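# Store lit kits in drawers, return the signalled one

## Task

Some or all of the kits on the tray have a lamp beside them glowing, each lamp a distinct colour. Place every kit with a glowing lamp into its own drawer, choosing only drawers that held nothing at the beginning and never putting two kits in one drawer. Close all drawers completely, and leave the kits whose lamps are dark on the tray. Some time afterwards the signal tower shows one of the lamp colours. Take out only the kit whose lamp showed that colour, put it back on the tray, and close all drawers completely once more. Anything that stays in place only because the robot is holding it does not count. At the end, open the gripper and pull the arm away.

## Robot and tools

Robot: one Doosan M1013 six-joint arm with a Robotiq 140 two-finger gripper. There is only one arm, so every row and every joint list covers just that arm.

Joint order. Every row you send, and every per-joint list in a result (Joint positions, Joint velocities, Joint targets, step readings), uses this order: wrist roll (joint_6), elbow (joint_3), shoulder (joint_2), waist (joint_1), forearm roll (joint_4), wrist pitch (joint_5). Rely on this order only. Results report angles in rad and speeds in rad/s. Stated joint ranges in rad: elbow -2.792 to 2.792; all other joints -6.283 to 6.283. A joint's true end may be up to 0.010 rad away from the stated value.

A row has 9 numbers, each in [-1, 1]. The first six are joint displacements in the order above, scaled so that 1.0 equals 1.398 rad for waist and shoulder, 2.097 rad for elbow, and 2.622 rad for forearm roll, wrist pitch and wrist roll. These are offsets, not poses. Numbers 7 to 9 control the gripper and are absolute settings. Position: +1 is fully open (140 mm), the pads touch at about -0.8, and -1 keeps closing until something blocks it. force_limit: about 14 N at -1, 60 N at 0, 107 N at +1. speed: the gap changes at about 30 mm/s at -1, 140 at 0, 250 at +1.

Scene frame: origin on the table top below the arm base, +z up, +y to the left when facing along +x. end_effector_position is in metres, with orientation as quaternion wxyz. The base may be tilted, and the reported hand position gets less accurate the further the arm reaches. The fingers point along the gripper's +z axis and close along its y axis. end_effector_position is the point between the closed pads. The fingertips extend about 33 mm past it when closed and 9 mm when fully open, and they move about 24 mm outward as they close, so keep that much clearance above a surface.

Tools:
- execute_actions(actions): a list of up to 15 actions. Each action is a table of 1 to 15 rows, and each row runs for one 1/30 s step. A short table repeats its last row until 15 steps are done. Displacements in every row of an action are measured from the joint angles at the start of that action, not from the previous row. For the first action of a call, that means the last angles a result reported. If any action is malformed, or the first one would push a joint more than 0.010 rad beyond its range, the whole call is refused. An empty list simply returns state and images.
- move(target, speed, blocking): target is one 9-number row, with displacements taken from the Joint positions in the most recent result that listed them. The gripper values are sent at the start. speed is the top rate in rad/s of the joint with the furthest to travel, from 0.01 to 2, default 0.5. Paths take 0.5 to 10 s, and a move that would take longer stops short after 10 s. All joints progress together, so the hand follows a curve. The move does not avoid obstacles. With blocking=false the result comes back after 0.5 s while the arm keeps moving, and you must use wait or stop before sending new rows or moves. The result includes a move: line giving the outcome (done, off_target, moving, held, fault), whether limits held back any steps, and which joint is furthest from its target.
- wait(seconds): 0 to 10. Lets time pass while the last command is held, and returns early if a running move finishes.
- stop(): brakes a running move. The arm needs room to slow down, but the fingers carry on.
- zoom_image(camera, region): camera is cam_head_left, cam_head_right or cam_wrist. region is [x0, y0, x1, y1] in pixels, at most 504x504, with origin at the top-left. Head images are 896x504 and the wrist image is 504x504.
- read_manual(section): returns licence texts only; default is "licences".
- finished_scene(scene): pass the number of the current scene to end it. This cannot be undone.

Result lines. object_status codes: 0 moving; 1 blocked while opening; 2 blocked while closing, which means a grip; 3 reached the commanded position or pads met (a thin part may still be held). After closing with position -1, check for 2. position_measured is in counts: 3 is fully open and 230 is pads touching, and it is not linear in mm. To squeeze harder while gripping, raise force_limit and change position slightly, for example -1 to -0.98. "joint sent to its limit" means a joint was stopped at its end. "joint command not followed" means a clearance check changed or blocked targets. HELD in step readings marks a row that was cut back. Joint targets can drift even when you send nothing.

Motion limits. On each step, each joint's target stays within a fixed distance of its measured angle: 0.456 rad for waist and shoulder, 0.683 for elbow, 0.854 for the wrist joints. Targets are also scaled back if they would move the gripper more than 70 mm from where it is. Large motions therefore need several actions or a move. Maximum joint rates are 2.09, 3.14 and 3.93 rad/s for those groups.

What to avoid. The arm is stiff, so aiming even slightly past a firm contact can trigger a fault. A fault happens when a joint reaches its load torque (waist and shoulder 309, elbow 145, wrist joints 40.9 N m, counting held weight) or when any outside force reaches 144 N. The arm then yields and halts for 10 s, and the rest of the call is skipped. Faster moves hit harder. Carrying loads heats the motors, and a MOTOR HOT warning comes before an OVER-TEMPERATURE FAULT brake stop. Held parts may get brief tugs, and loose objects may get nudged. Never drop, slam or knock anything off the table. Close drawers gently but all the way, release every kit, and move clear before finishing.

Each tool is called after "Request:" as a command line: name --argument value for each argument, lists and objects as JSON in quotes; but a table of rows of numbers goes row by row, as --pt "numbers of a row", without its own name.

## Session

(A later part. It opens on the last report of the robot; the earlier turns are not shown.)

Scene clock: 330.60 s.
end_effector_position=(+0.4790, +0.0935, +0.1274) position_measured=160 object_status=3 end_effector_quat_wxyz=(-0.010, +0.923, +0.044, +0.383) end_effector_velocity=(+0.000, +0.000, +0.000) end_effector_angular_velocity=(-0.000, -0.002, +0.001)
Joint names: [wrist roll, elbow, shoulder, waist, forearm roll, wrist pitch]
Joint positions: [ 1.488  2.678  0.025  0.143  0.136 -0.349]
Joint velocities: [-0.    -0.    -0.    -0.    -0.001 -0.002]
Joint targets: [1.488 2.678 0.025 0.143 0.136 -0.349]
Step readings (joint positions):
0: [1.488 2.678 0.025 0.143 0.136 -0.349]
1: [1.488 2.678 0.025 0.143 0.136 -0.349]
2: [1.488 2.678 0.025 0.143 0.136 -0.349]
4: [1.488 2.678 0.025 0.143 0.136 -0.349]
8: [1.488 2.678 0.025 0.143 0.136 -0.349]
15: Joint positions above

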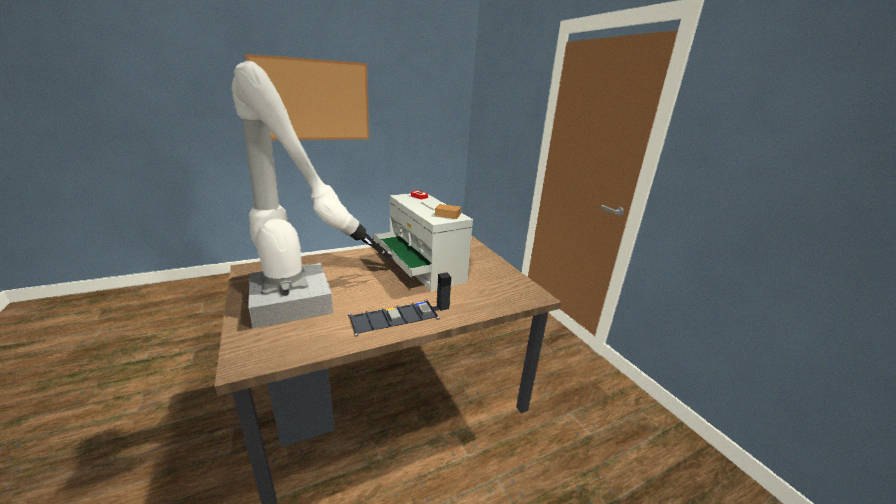

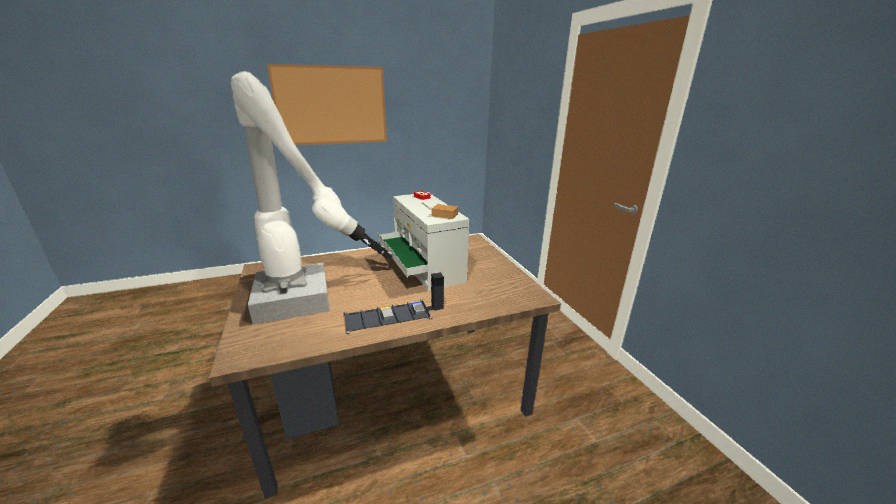

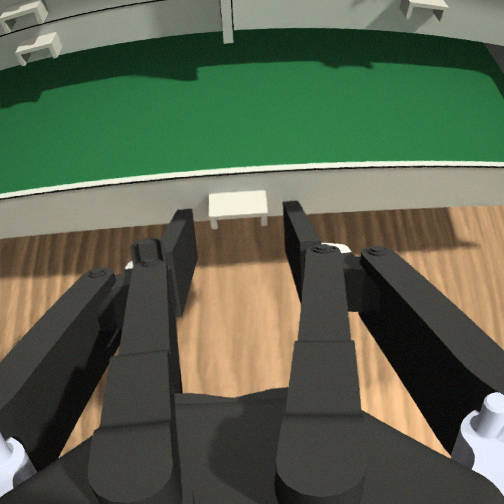

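Request:
move --target '[0,0,-0.1431,0,0,0.0992,-0.28,0,0]' --speed 0.7

Request:
move --target '[-0.7658,-0.1564,0.1967,-0.5025,-0.0518,0.2628,-0.28,0,0]' --speed 2

Request:
move --target '[0,-0.1236,0.1935,0,0,-0.0189,-0.28,0,0]' --speed 0.5

Scene clock: 341.03 s.
end_effector_position=(+0.4363, +0.0989, +0.1618) position_measured=164 object_status=3 end_effector_quat_wxyz=(-0.024, +0.934, +0.047, +0.355) end_effector_velocity=(-0.001, +0.000, +0.000) end_effector_angular_velocity=(-0.000, +0.001, +0.001)
Joint names: [wrist roll, elbow, shoulder, waist, forearm roll, wrist pitch]
Joint positions: [ 1.488  2.678 -0.175  0.143  0.136 -0.089]
Joint velocities: [ 0.     0.    -0.002  0.    -0.001  0.003]
Joint targets: [1.488 2.678 -0.175 0.143 0.136 -0.089]
move: done; limits=none; farthest joint: the waist, 0.000 radians from its target (0.000 radians at the start)

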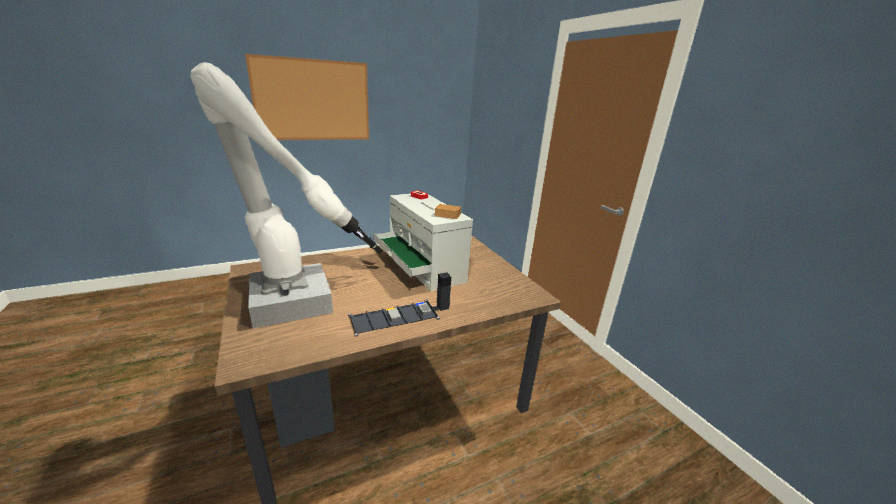

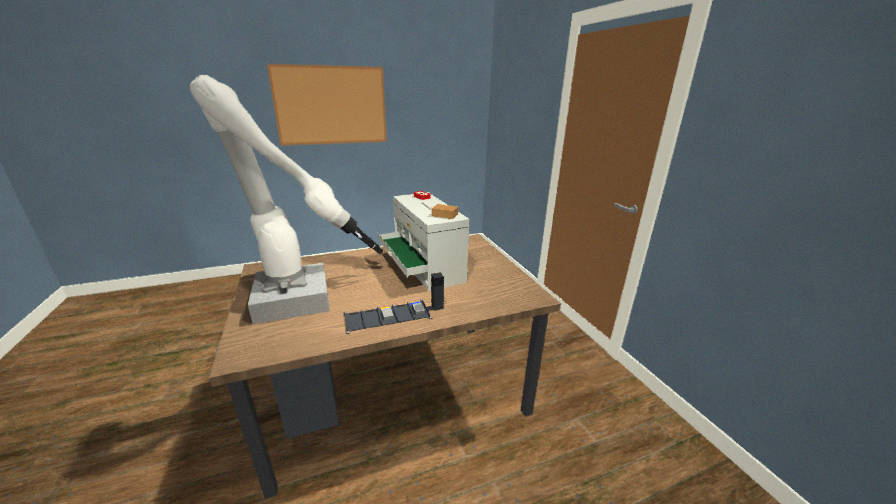

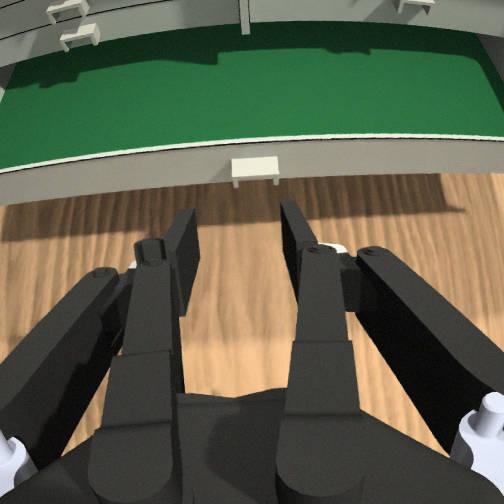

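Scene clock: 342.80 s.
end_effector_position=(+0.4006, -0.2051, +0.1082) position_measured=164 object_status=3 end_effector_quat_wxyz=(+0.050, +0.717, +0.695, +0.007) end_effector_velocity=(-0.000, -0.000, +0.000) end_effector_angular_velocity=(-0.001, +0.000, +0.001)
Joint names: [wrist roll, elbow, shoulder, waist, forearm roll, wrist pitch]
Joint positions: [-0.519  2.35   0.1   -0.56  -0.     0.6  ]
Joint velocities: [-0.    -0.    -0.001 -0.    -0.001  0.001]
Joint targets: [-0.519 2.350 0.100 -0.560 -0.000 0.600]
move: done; limits=none; farthest joint: the waist, 0.000 radians from its target (0.702 radians at the start)

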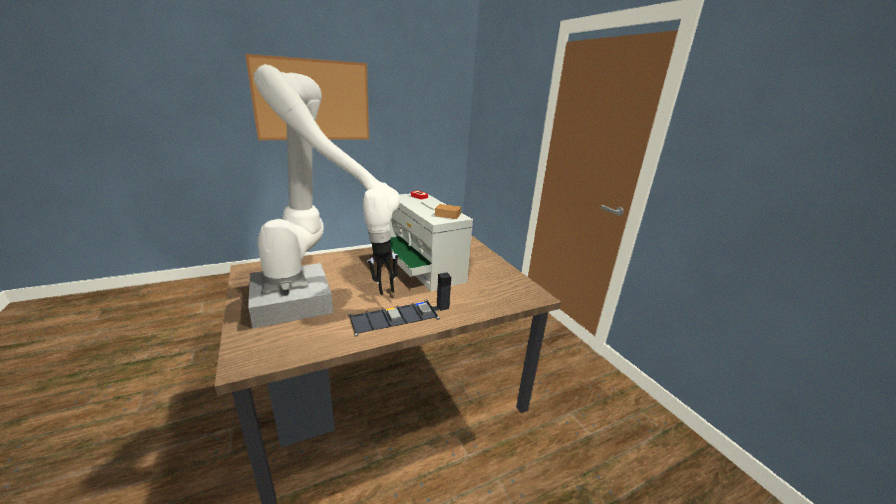

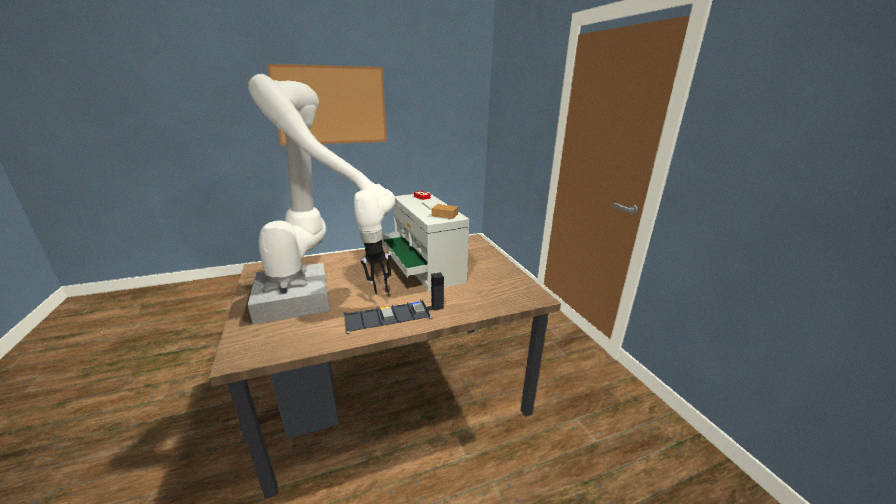

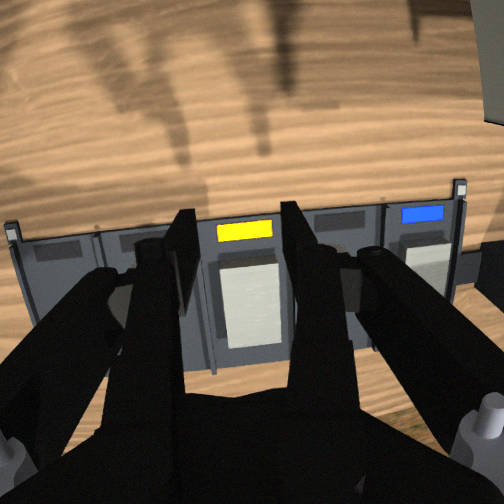

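Scene clock: 343.80 s.
end_effector_position=(+0.5459, -0.2947, +0.0683) position_measured=164 object_status=3 end_effector_quat_wxyz=(+0.069, +0.716, +0.695, +0.012) end_effector_velocity=(+0.001, -0.000, -0.000) end_effector_angular_velocity=(-0.001, -0.001, +0.000)
Joint names: [wrist roll, elbow, shoulder, waist, forearm roll, wrist pitch]
Joint positions: [-0.519  2.091  0.37  -0.56  -0.     0.551]
Joint velocities: [ 0.    -0.001  0.001  0.    -0.    -0.001]
Joint targets: [-0.519 2.091 0.370 -0.560 -0.000 0.551]
move: done; limits=none; farthest joint: the shoulder, 0.001 radians from its target (0.271 radians at the start)

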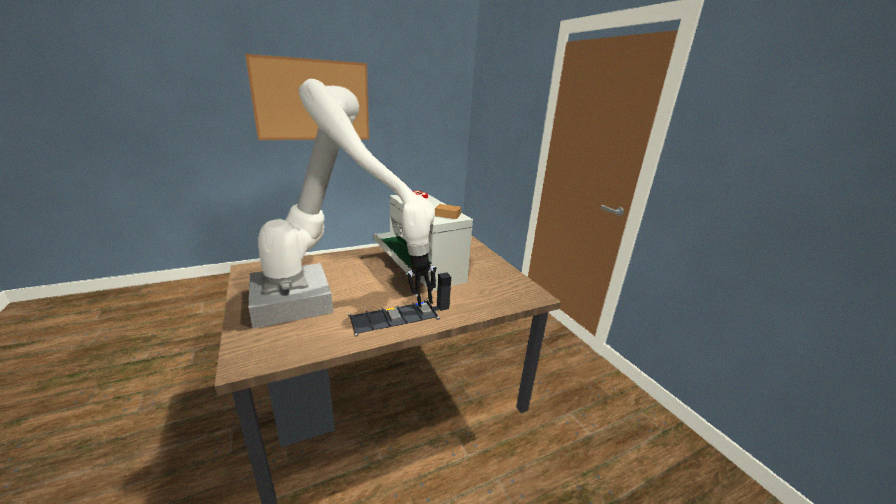

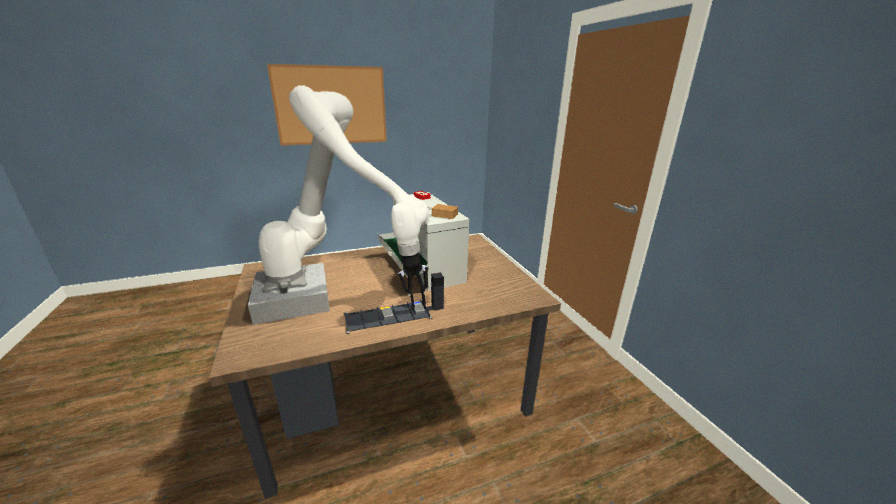

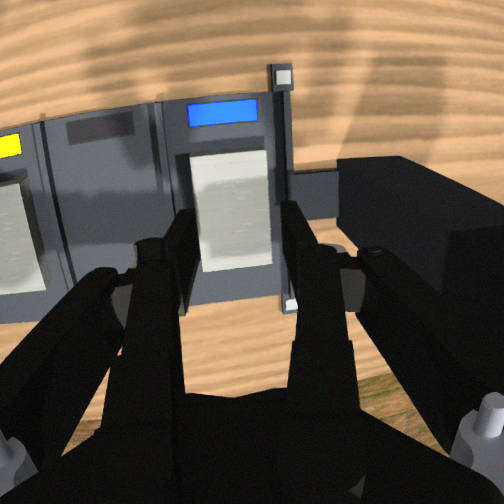

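Request:
move --target '[0,0.0047,0.019,0,0,-0.0139,-0.28,0,0]' --speed 0.08

Scene clock: 356.50 s.
end_effector_position=(+0.5463, -0.2949, +0.0583) position_measured=164 object_status=3 end_effector_quat_wxyz=(+0.070, +0.716, +0.695, +0.012) end_effector_velocity=(-0.000, -0.000, +0.000) end_effector_angular_velocity=(-0.000, +0.000, +0.001)
Joint names: [wrist roll, elbow, shoulder, waist, forearm roll, wrist pitch]
Joint positions: [-0.519  2.096  0.384 -0.56   0.     0.529]
Joint velocities: [-0.    -0.     0.    -0.    -0.001  0.   ]
Joint targets: [-0.519 2.096 0.384 -0.560 0.000 0.529]
FORCE FAULT: contact force on the arm reached its limit, and the arm stopped for 10 seconds. The contact can be on any part of the arm, not only on its tool. That time counts as 20 of the actions that you can send in this scene. The arm's remaining commands of this call were not run. The arm holds still and accepts commands again. Move the arm away from the contact; if what it grips holds it there, let go first. Pushing or pulling that hard again can fault the arm again.
move: fault; limits=none; farthest joint: the wrist pitch, 0.014 radians from its target (0.036 radians at the start)

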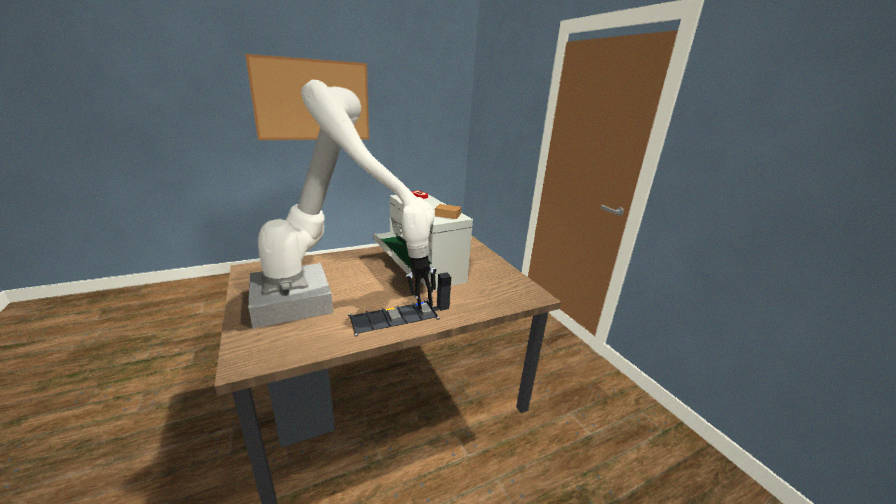

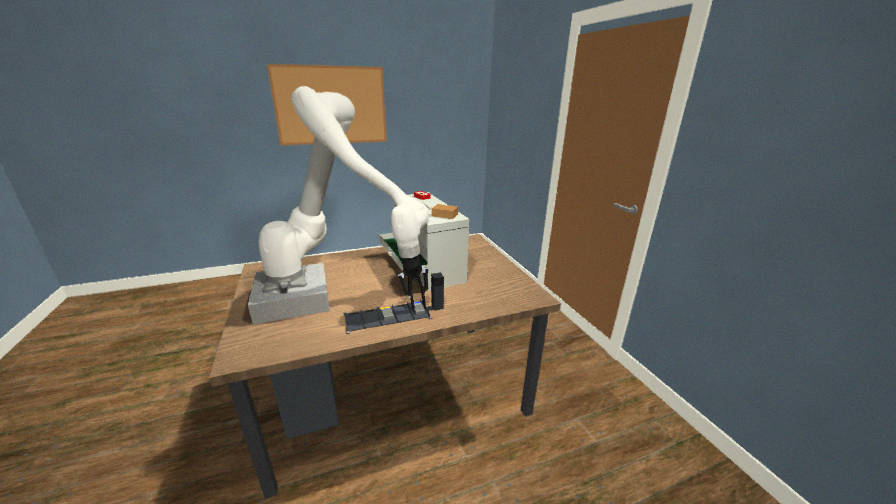

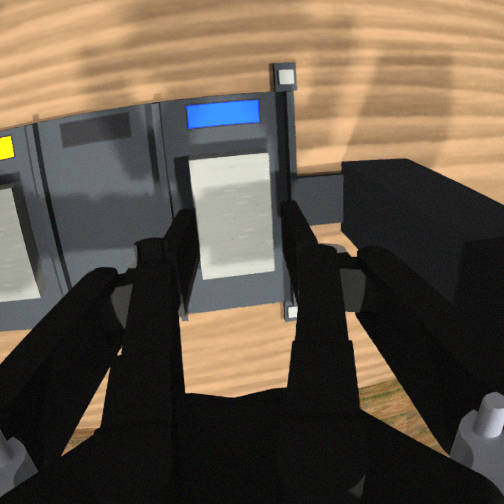

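Request:
move --target '[0,0.0035,-0.0069,0,0,0.0009,-0.25,0,0]' --speed 0.05

Request:
zoom_image --camera "cam_wrist" --region '[140,130,340,320]'

Request:
zoom_image --camera "cam_head_right" --region '[380,250,460,330]'

Scene clock: 360.57 s.
end_effector_position=(+0.5424, -0.2925, +0.0612) position_measured=160 object_status=3 end_effector_quat_wxyz=(+0.070, +0.716, +0.695, +0.012) end_effector_velocity=(-0.000, +0.000, -0.000) end_effector_angular_velocity=(+0.001, +0.001, +0.002)
Joint names: [wrist roll, elbow, shoulder, waist, forearm roll, wrist pitch]
Joint positions: [-0.519  2.104  0.375 -0.56   0.     0.531]
Joint velocities: [-0.002  0.     0.    -0.     0.     0.001]
Joint targets: [-0.519 2.104 0.375 -0.560 0.000 0.531]
move: done; limits=none; farthest joint: the waist, 0.000 radians from its target (0.000 radians at the start)

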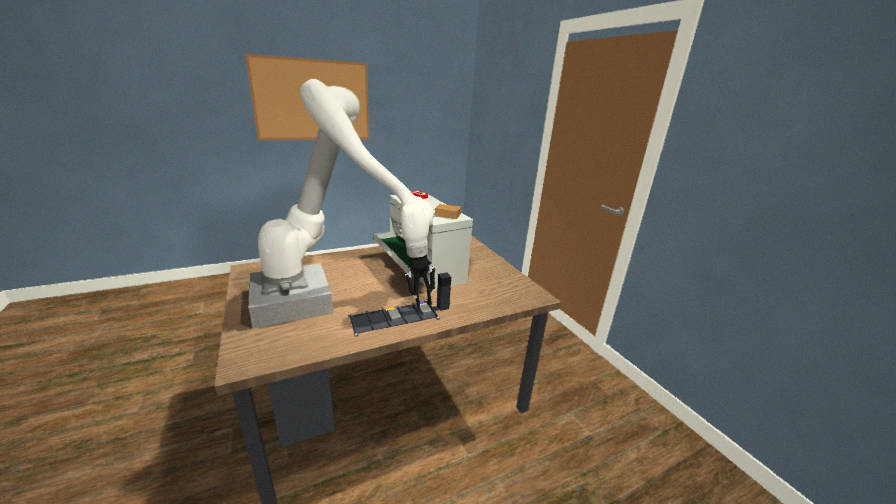

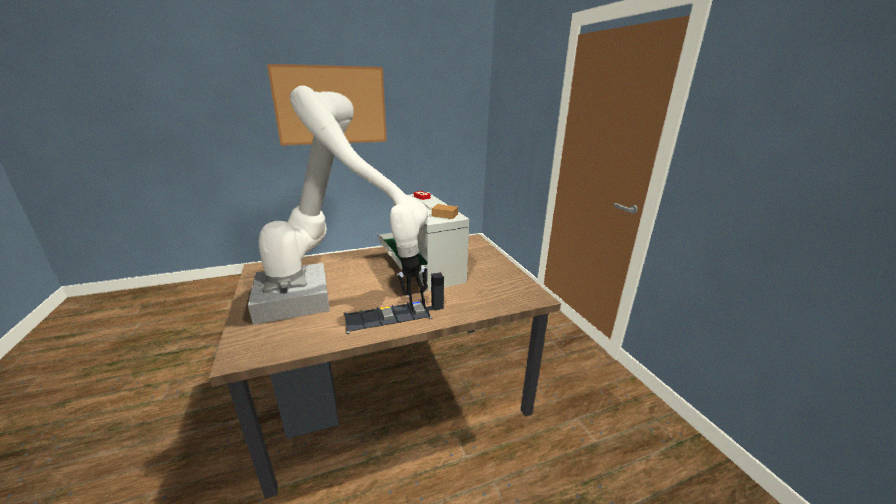

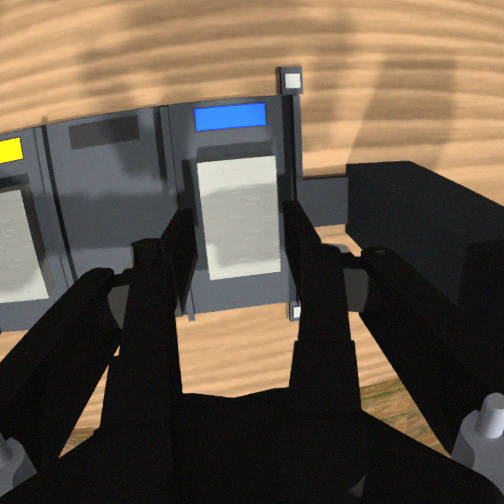

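Region (140, 130, 340, 320) of cam_wrist's 504x504 image, scaled by 2.520, with more detail than that image has; it fills the top 479 rows of this view, and the rest is white.

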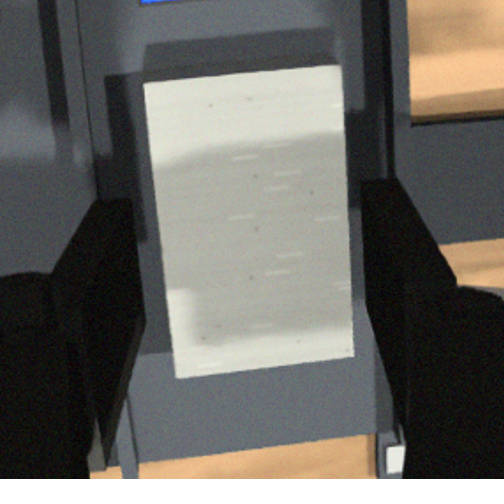

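Region (380, 250, 460, 330) of cam_head_right's 896x504 image, scaled by 6.300, with more detail than that image has.

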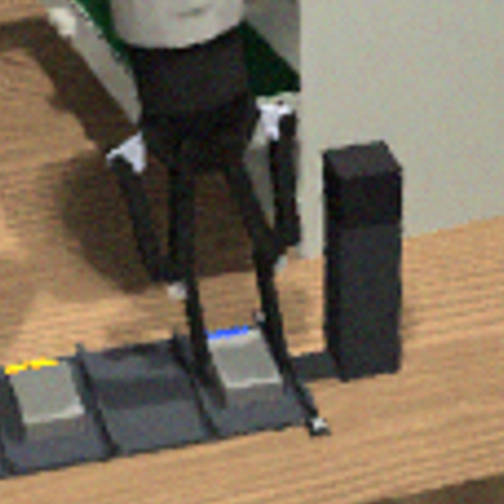

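Request:
move --target '[0,0.0005,0.0133,0,0,-0.0075,-0.25,0,0]' --speed 0.03

Request:
zoom_image --camera "cam_wrist" --region '[140,130,340,320]'

Scene clock: 374.27 s.
end_effector_position=(+0.5439, -0.2935, +0.0554) position_measured=160 object_status=3 end_effector_quat_wxyz=(+0.071, +0.716, +0.695, +0.012) end_effector_velocity=(+0.000, +0.000, -0.000) end_effector_angular_velocity=(+0.001, -0.000, -0.001)
Joint names: [wrist roll, elbow, shoulder, waist, forearm roll, wrist pitch]
Joint positions: [-0.519  2.104  0.385 -0.56   0.     0.519]
Joint velocities: [-0.     0.     0.001 -0.     0.001 -0.001]
Joint targets: [-0.519 2.104 0.385 -0.560 0.000 0.519]
FORCE FAULT: contact force on the arm reached its limit, and the arm stopped for 10 seconds. The contact can be on any part of the arm, not only on its tool. That time counts as 20 of the actions that you can send in this scene. The arm's remaining commands of this call were not run. The arm holds still and accepts commands again. Move the arm away from the contact; if what it grips holds it there, let go first. Pushing or pulling that hard again can fault the arm again.
move: fault; limits=none; farthest joint: the shoulder, 0.009 radians from its target (0.019 radians at the start)

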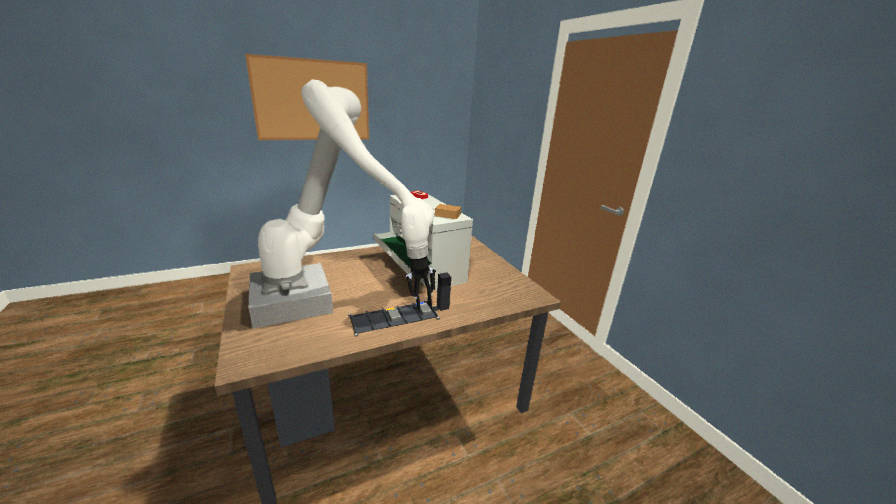

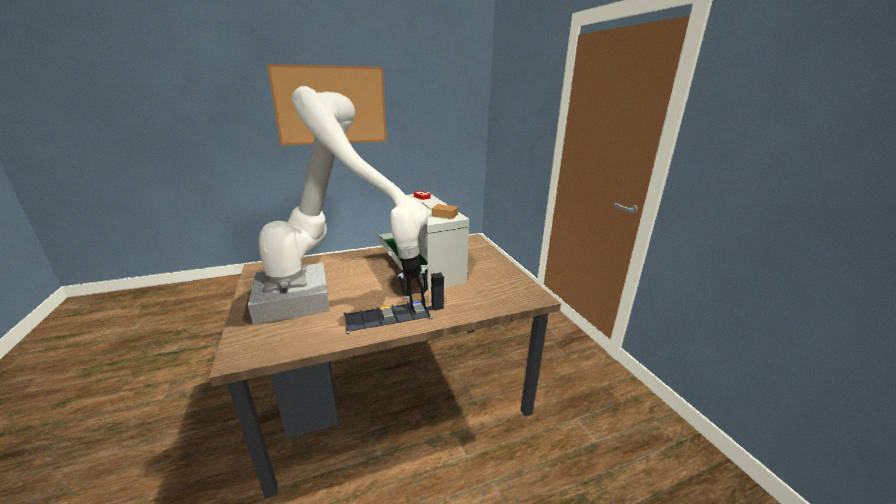

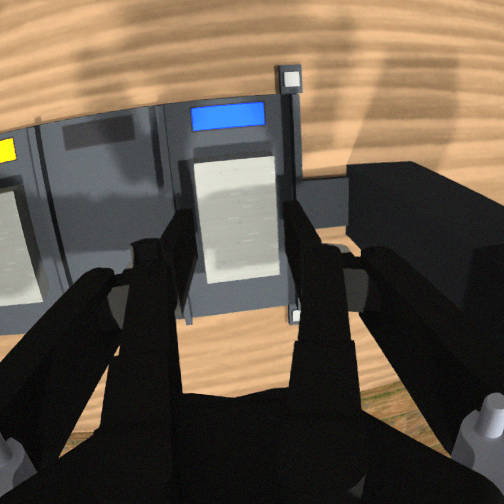

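Region (140, 130, 340, 320) of cam_wrist's 504x504 image, scaled by 2.520, with more detail than that image has; it fills the top 479 rows of this view, and the rest is white.

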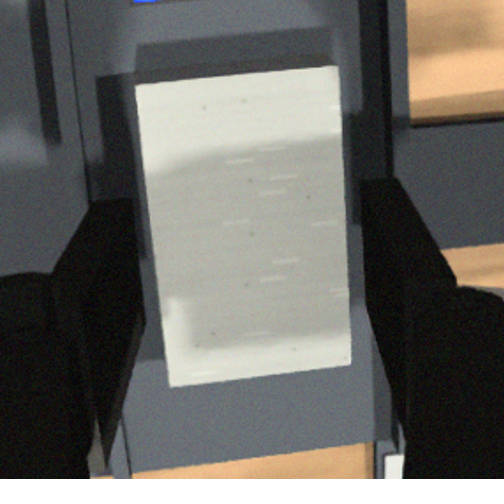

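Request:
move --target '[0,-0.003,-0.015,0,0,0.0104,-0.25,0,0]' --speed 0.1

Request:
move --target '[0.198,0.1203,-0.3319,-0.15,-0.198,0,-0.25,0,0]' --speed 0.8

Request:
move --target '[1,0,0,0,-1,-0.5,-0.25,0,0]' --speed 2

Scene clock: 381.17 s.
end_effector_position=(+0.5438, -0.2932, +0.0696) position_measured=160 object_status=3 end_effector_quat_wxyz=(+0.071, +0.716, +0.695, +0.012) end_effector_velocity=(+0.000, -0.000, +0.000) end_effector_angular_velocity=(-0.001, -0.001, +0.002)
Joint names: [wrist roll, elbow, shoulder, waist, forearm roll, wrist pitch]
Joint positions: [-0.519  2.098  0.364 -0.56   0.     0.546]
Joint velocities: [-0.001 -0.    -0.    -0.    -0.001 -0.001]
Joint targets: [-0.519 2.098 0.364 -0.560 0.000 0.546]
move: done; limits=none; farthest joint: the wrist pitch, 0.001 radians from its target (0.028 radians at the start)

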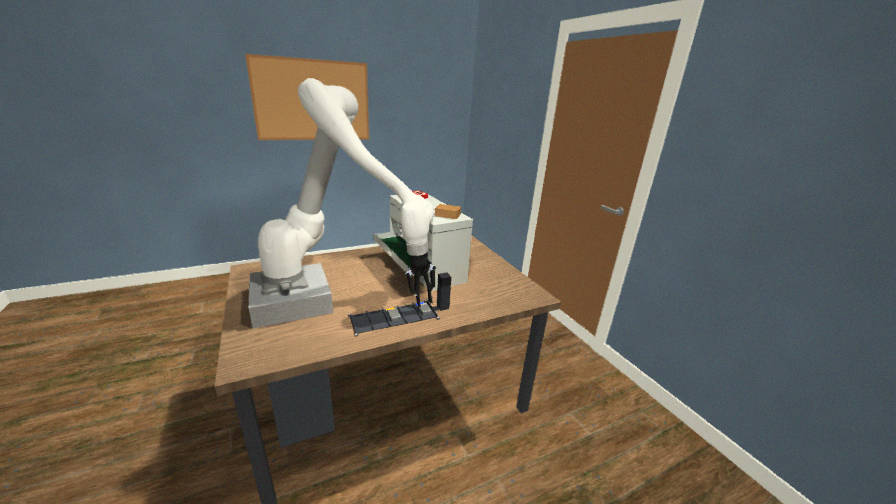

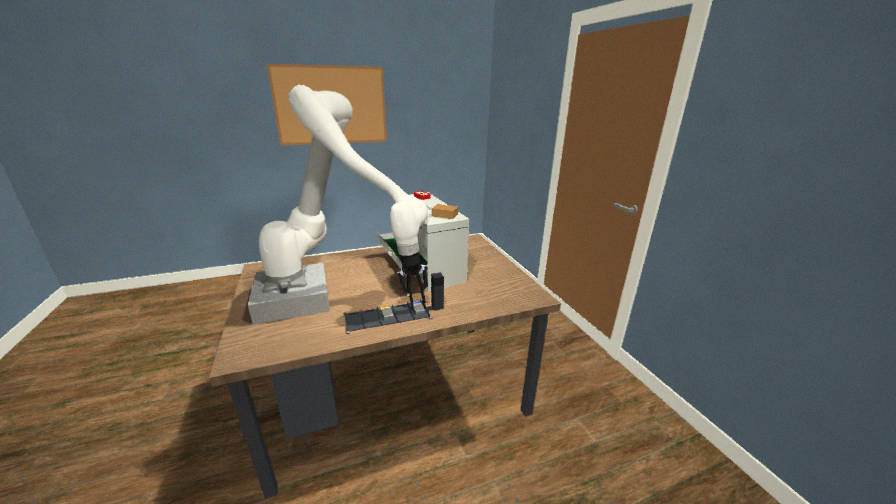

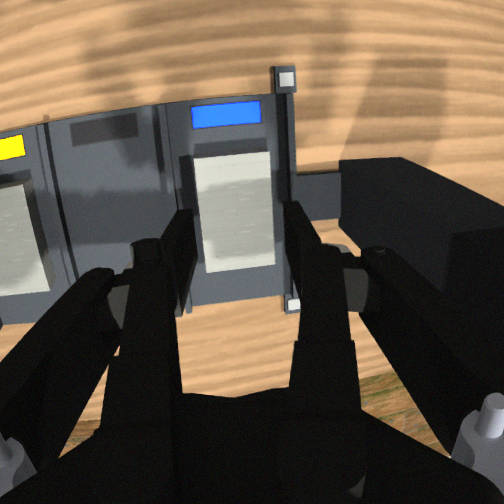

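Scene clock: 382.33 s.
end_effector_position=(+0.3271, -0.3795, +0.2258) position_measured=160 object_status=3 end_effector_quat_wxyz=(+0.226, +0.797, +0.552, -0.093) end_effector_velocity=(-0.000, -0.000, +0.000) end_effector_angular_velocity=(-0.000, -0.002, -0.002)
Joint names: [wrist roll, elbow, shoulder, waist, forearm roll, wrist pitch]
Joint positions: [-0.     2.35  -0.1   -0.77  -0.519  0.546]
Joint velocities: [ 0.002  0.    -0.001 -0.     0.    -0.   ]
Joint targets: [-0.000 2.350 -0.100 -0.770 -0.519 0.546]
move: done; limits=none; farthest joint: the waist, 0.000 radians from its target (0.210 radians at the start)

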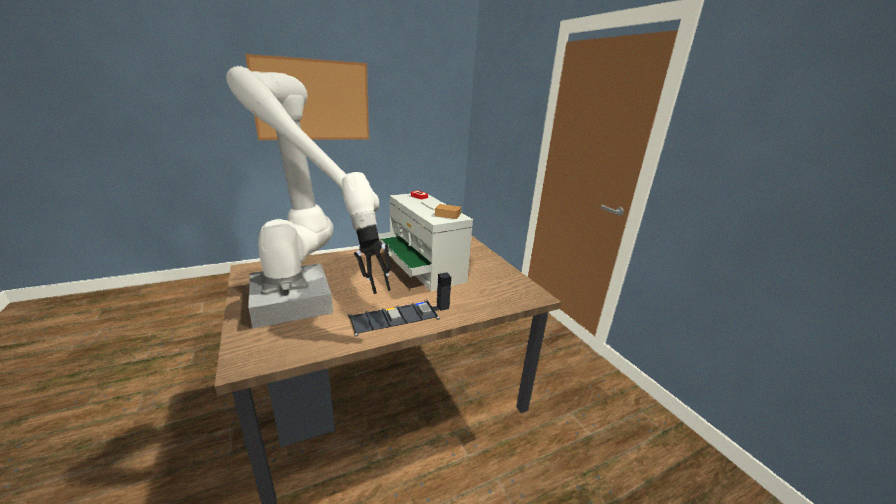

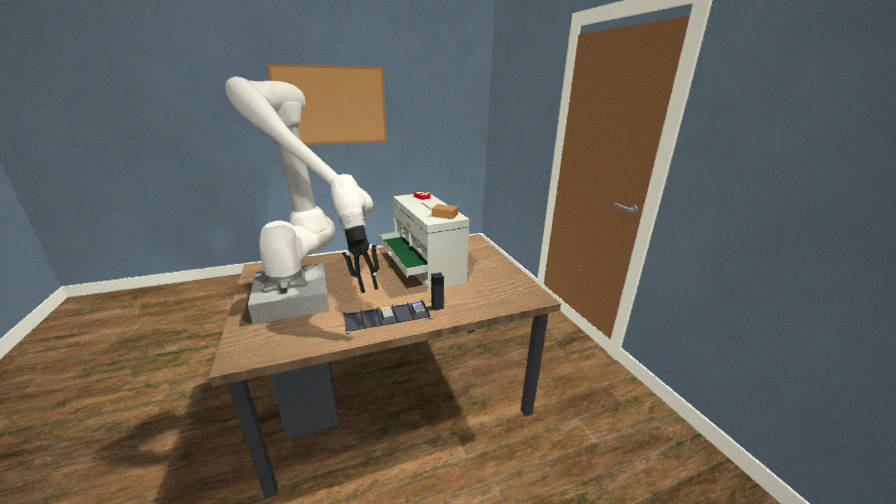

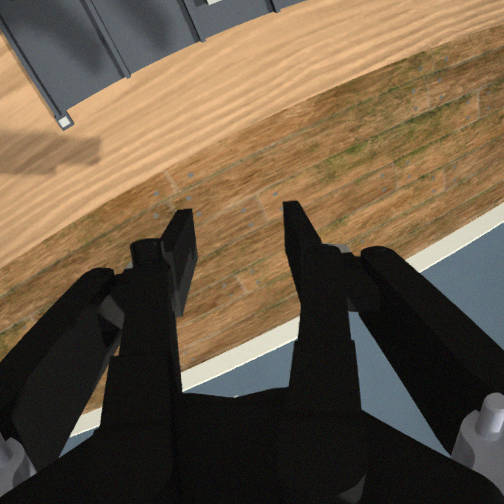

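Scene clock: 384.43 s.
end_effector_position=(+0.3247, -0.2592, +0.1894) position_measured=160 object_status=3 end_effector_quat_wxyz=(+0.069, +0.785, +0.616, +0.006) end_effector_velocity=(+0.000, -0.000, -0.000) end_effector_angular_velocity=(-0.001, -0.001, +0.001)
Joint names: [wrist roll, elbow, shoulder, waist, forearm roll, wrist pitch]
Joint positions: [ 2.621  2.35  -0.1   -0.77  -3.14  -0.765]
Joint velocities: [-0.     0.     0.001  0.    -0.     0.002]
Joint targets: [2.621 2.350 -0.100 -0.770 -3.140 -0.765]
move: done; limits=none; farthest joint: the waist, 0.000 radians from its target (0.000 radians at the start)

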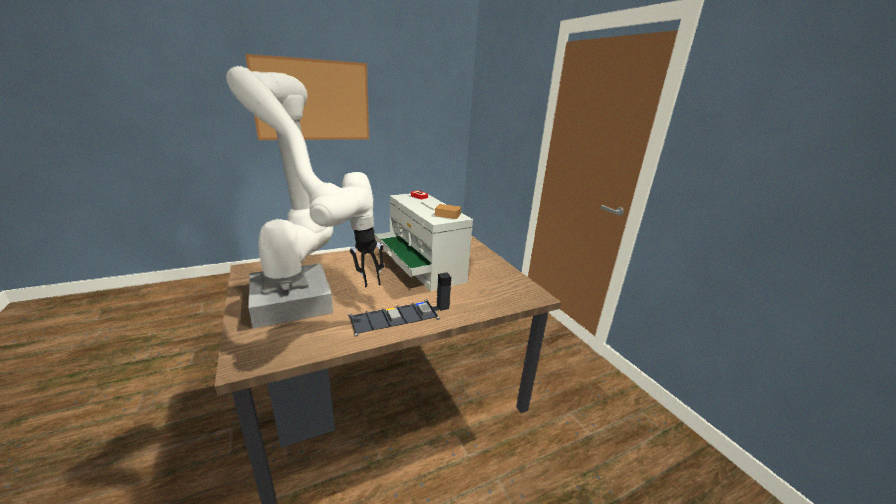

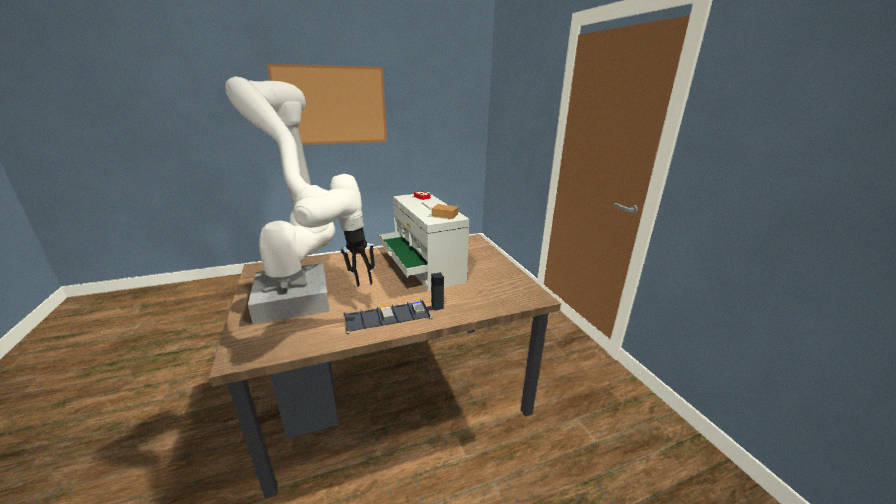

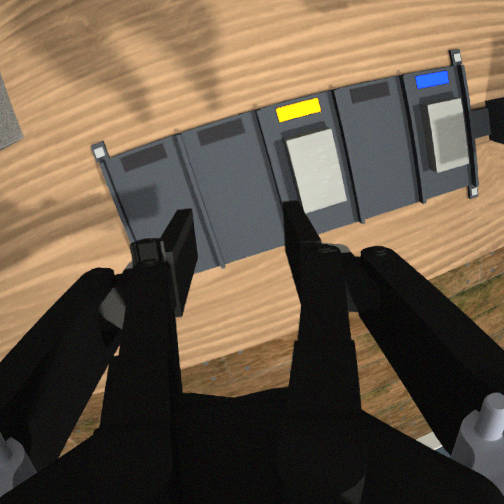

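Request:
move --target '[0.0003,-0.1203,0.3319,0.15,-0.0004,0.0835,-0.25,0,0]' --speed 0.7

Scene clock: 386.77 s.
end_effector_position=(+0.5437, -0.2932, +0.0696) position_measured=160 object_status=3 end_effector_quat_wxyz=(+0.071, +0.716, +0.695, +0.012) end_effector_velocity=(+0.000, +0.000, -0.001) end_effector_angular_velocity=(+0.001, +0.001, -0.000)
Joint names: [wrist roll, elbow, shoulder, waist, forearm roll, wrist pitch]
Joint positions: [ 2.622  2.098  0.364 -0.56  -3.141 -0.546]
Joint velocities: [ 0.    -0.     0.001  0.     0.     0.   ]
Joint targets: [2.622 2.098 0.364 -0.560 -3.141 -0.546]
move: done; limits=none; farthest joint: the waist, 0.000 radians from its target (0.209 radians at the start)

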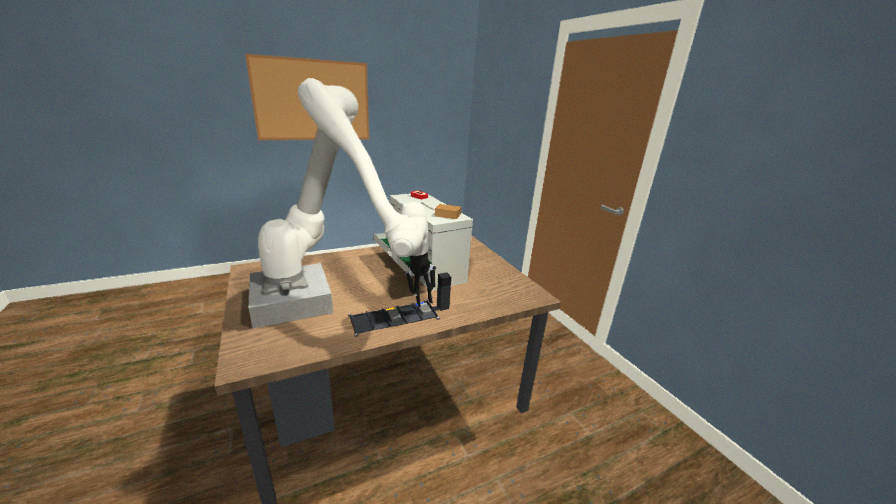

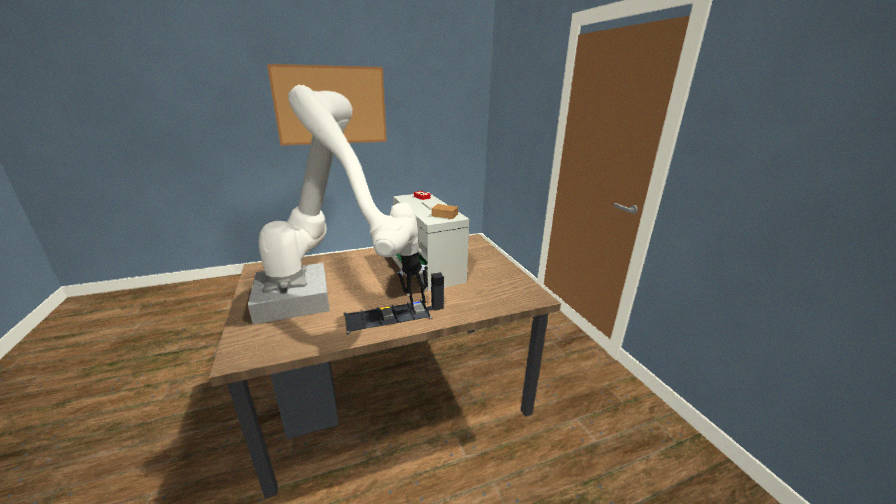

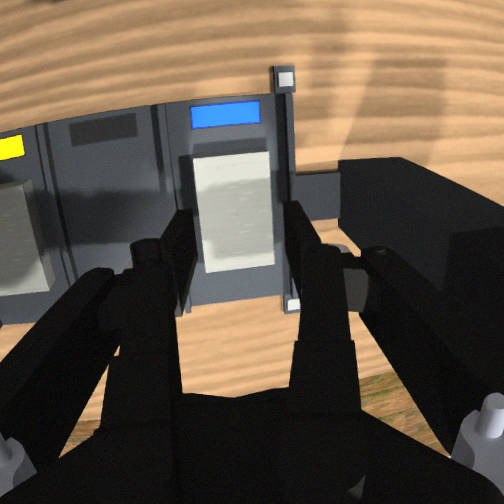

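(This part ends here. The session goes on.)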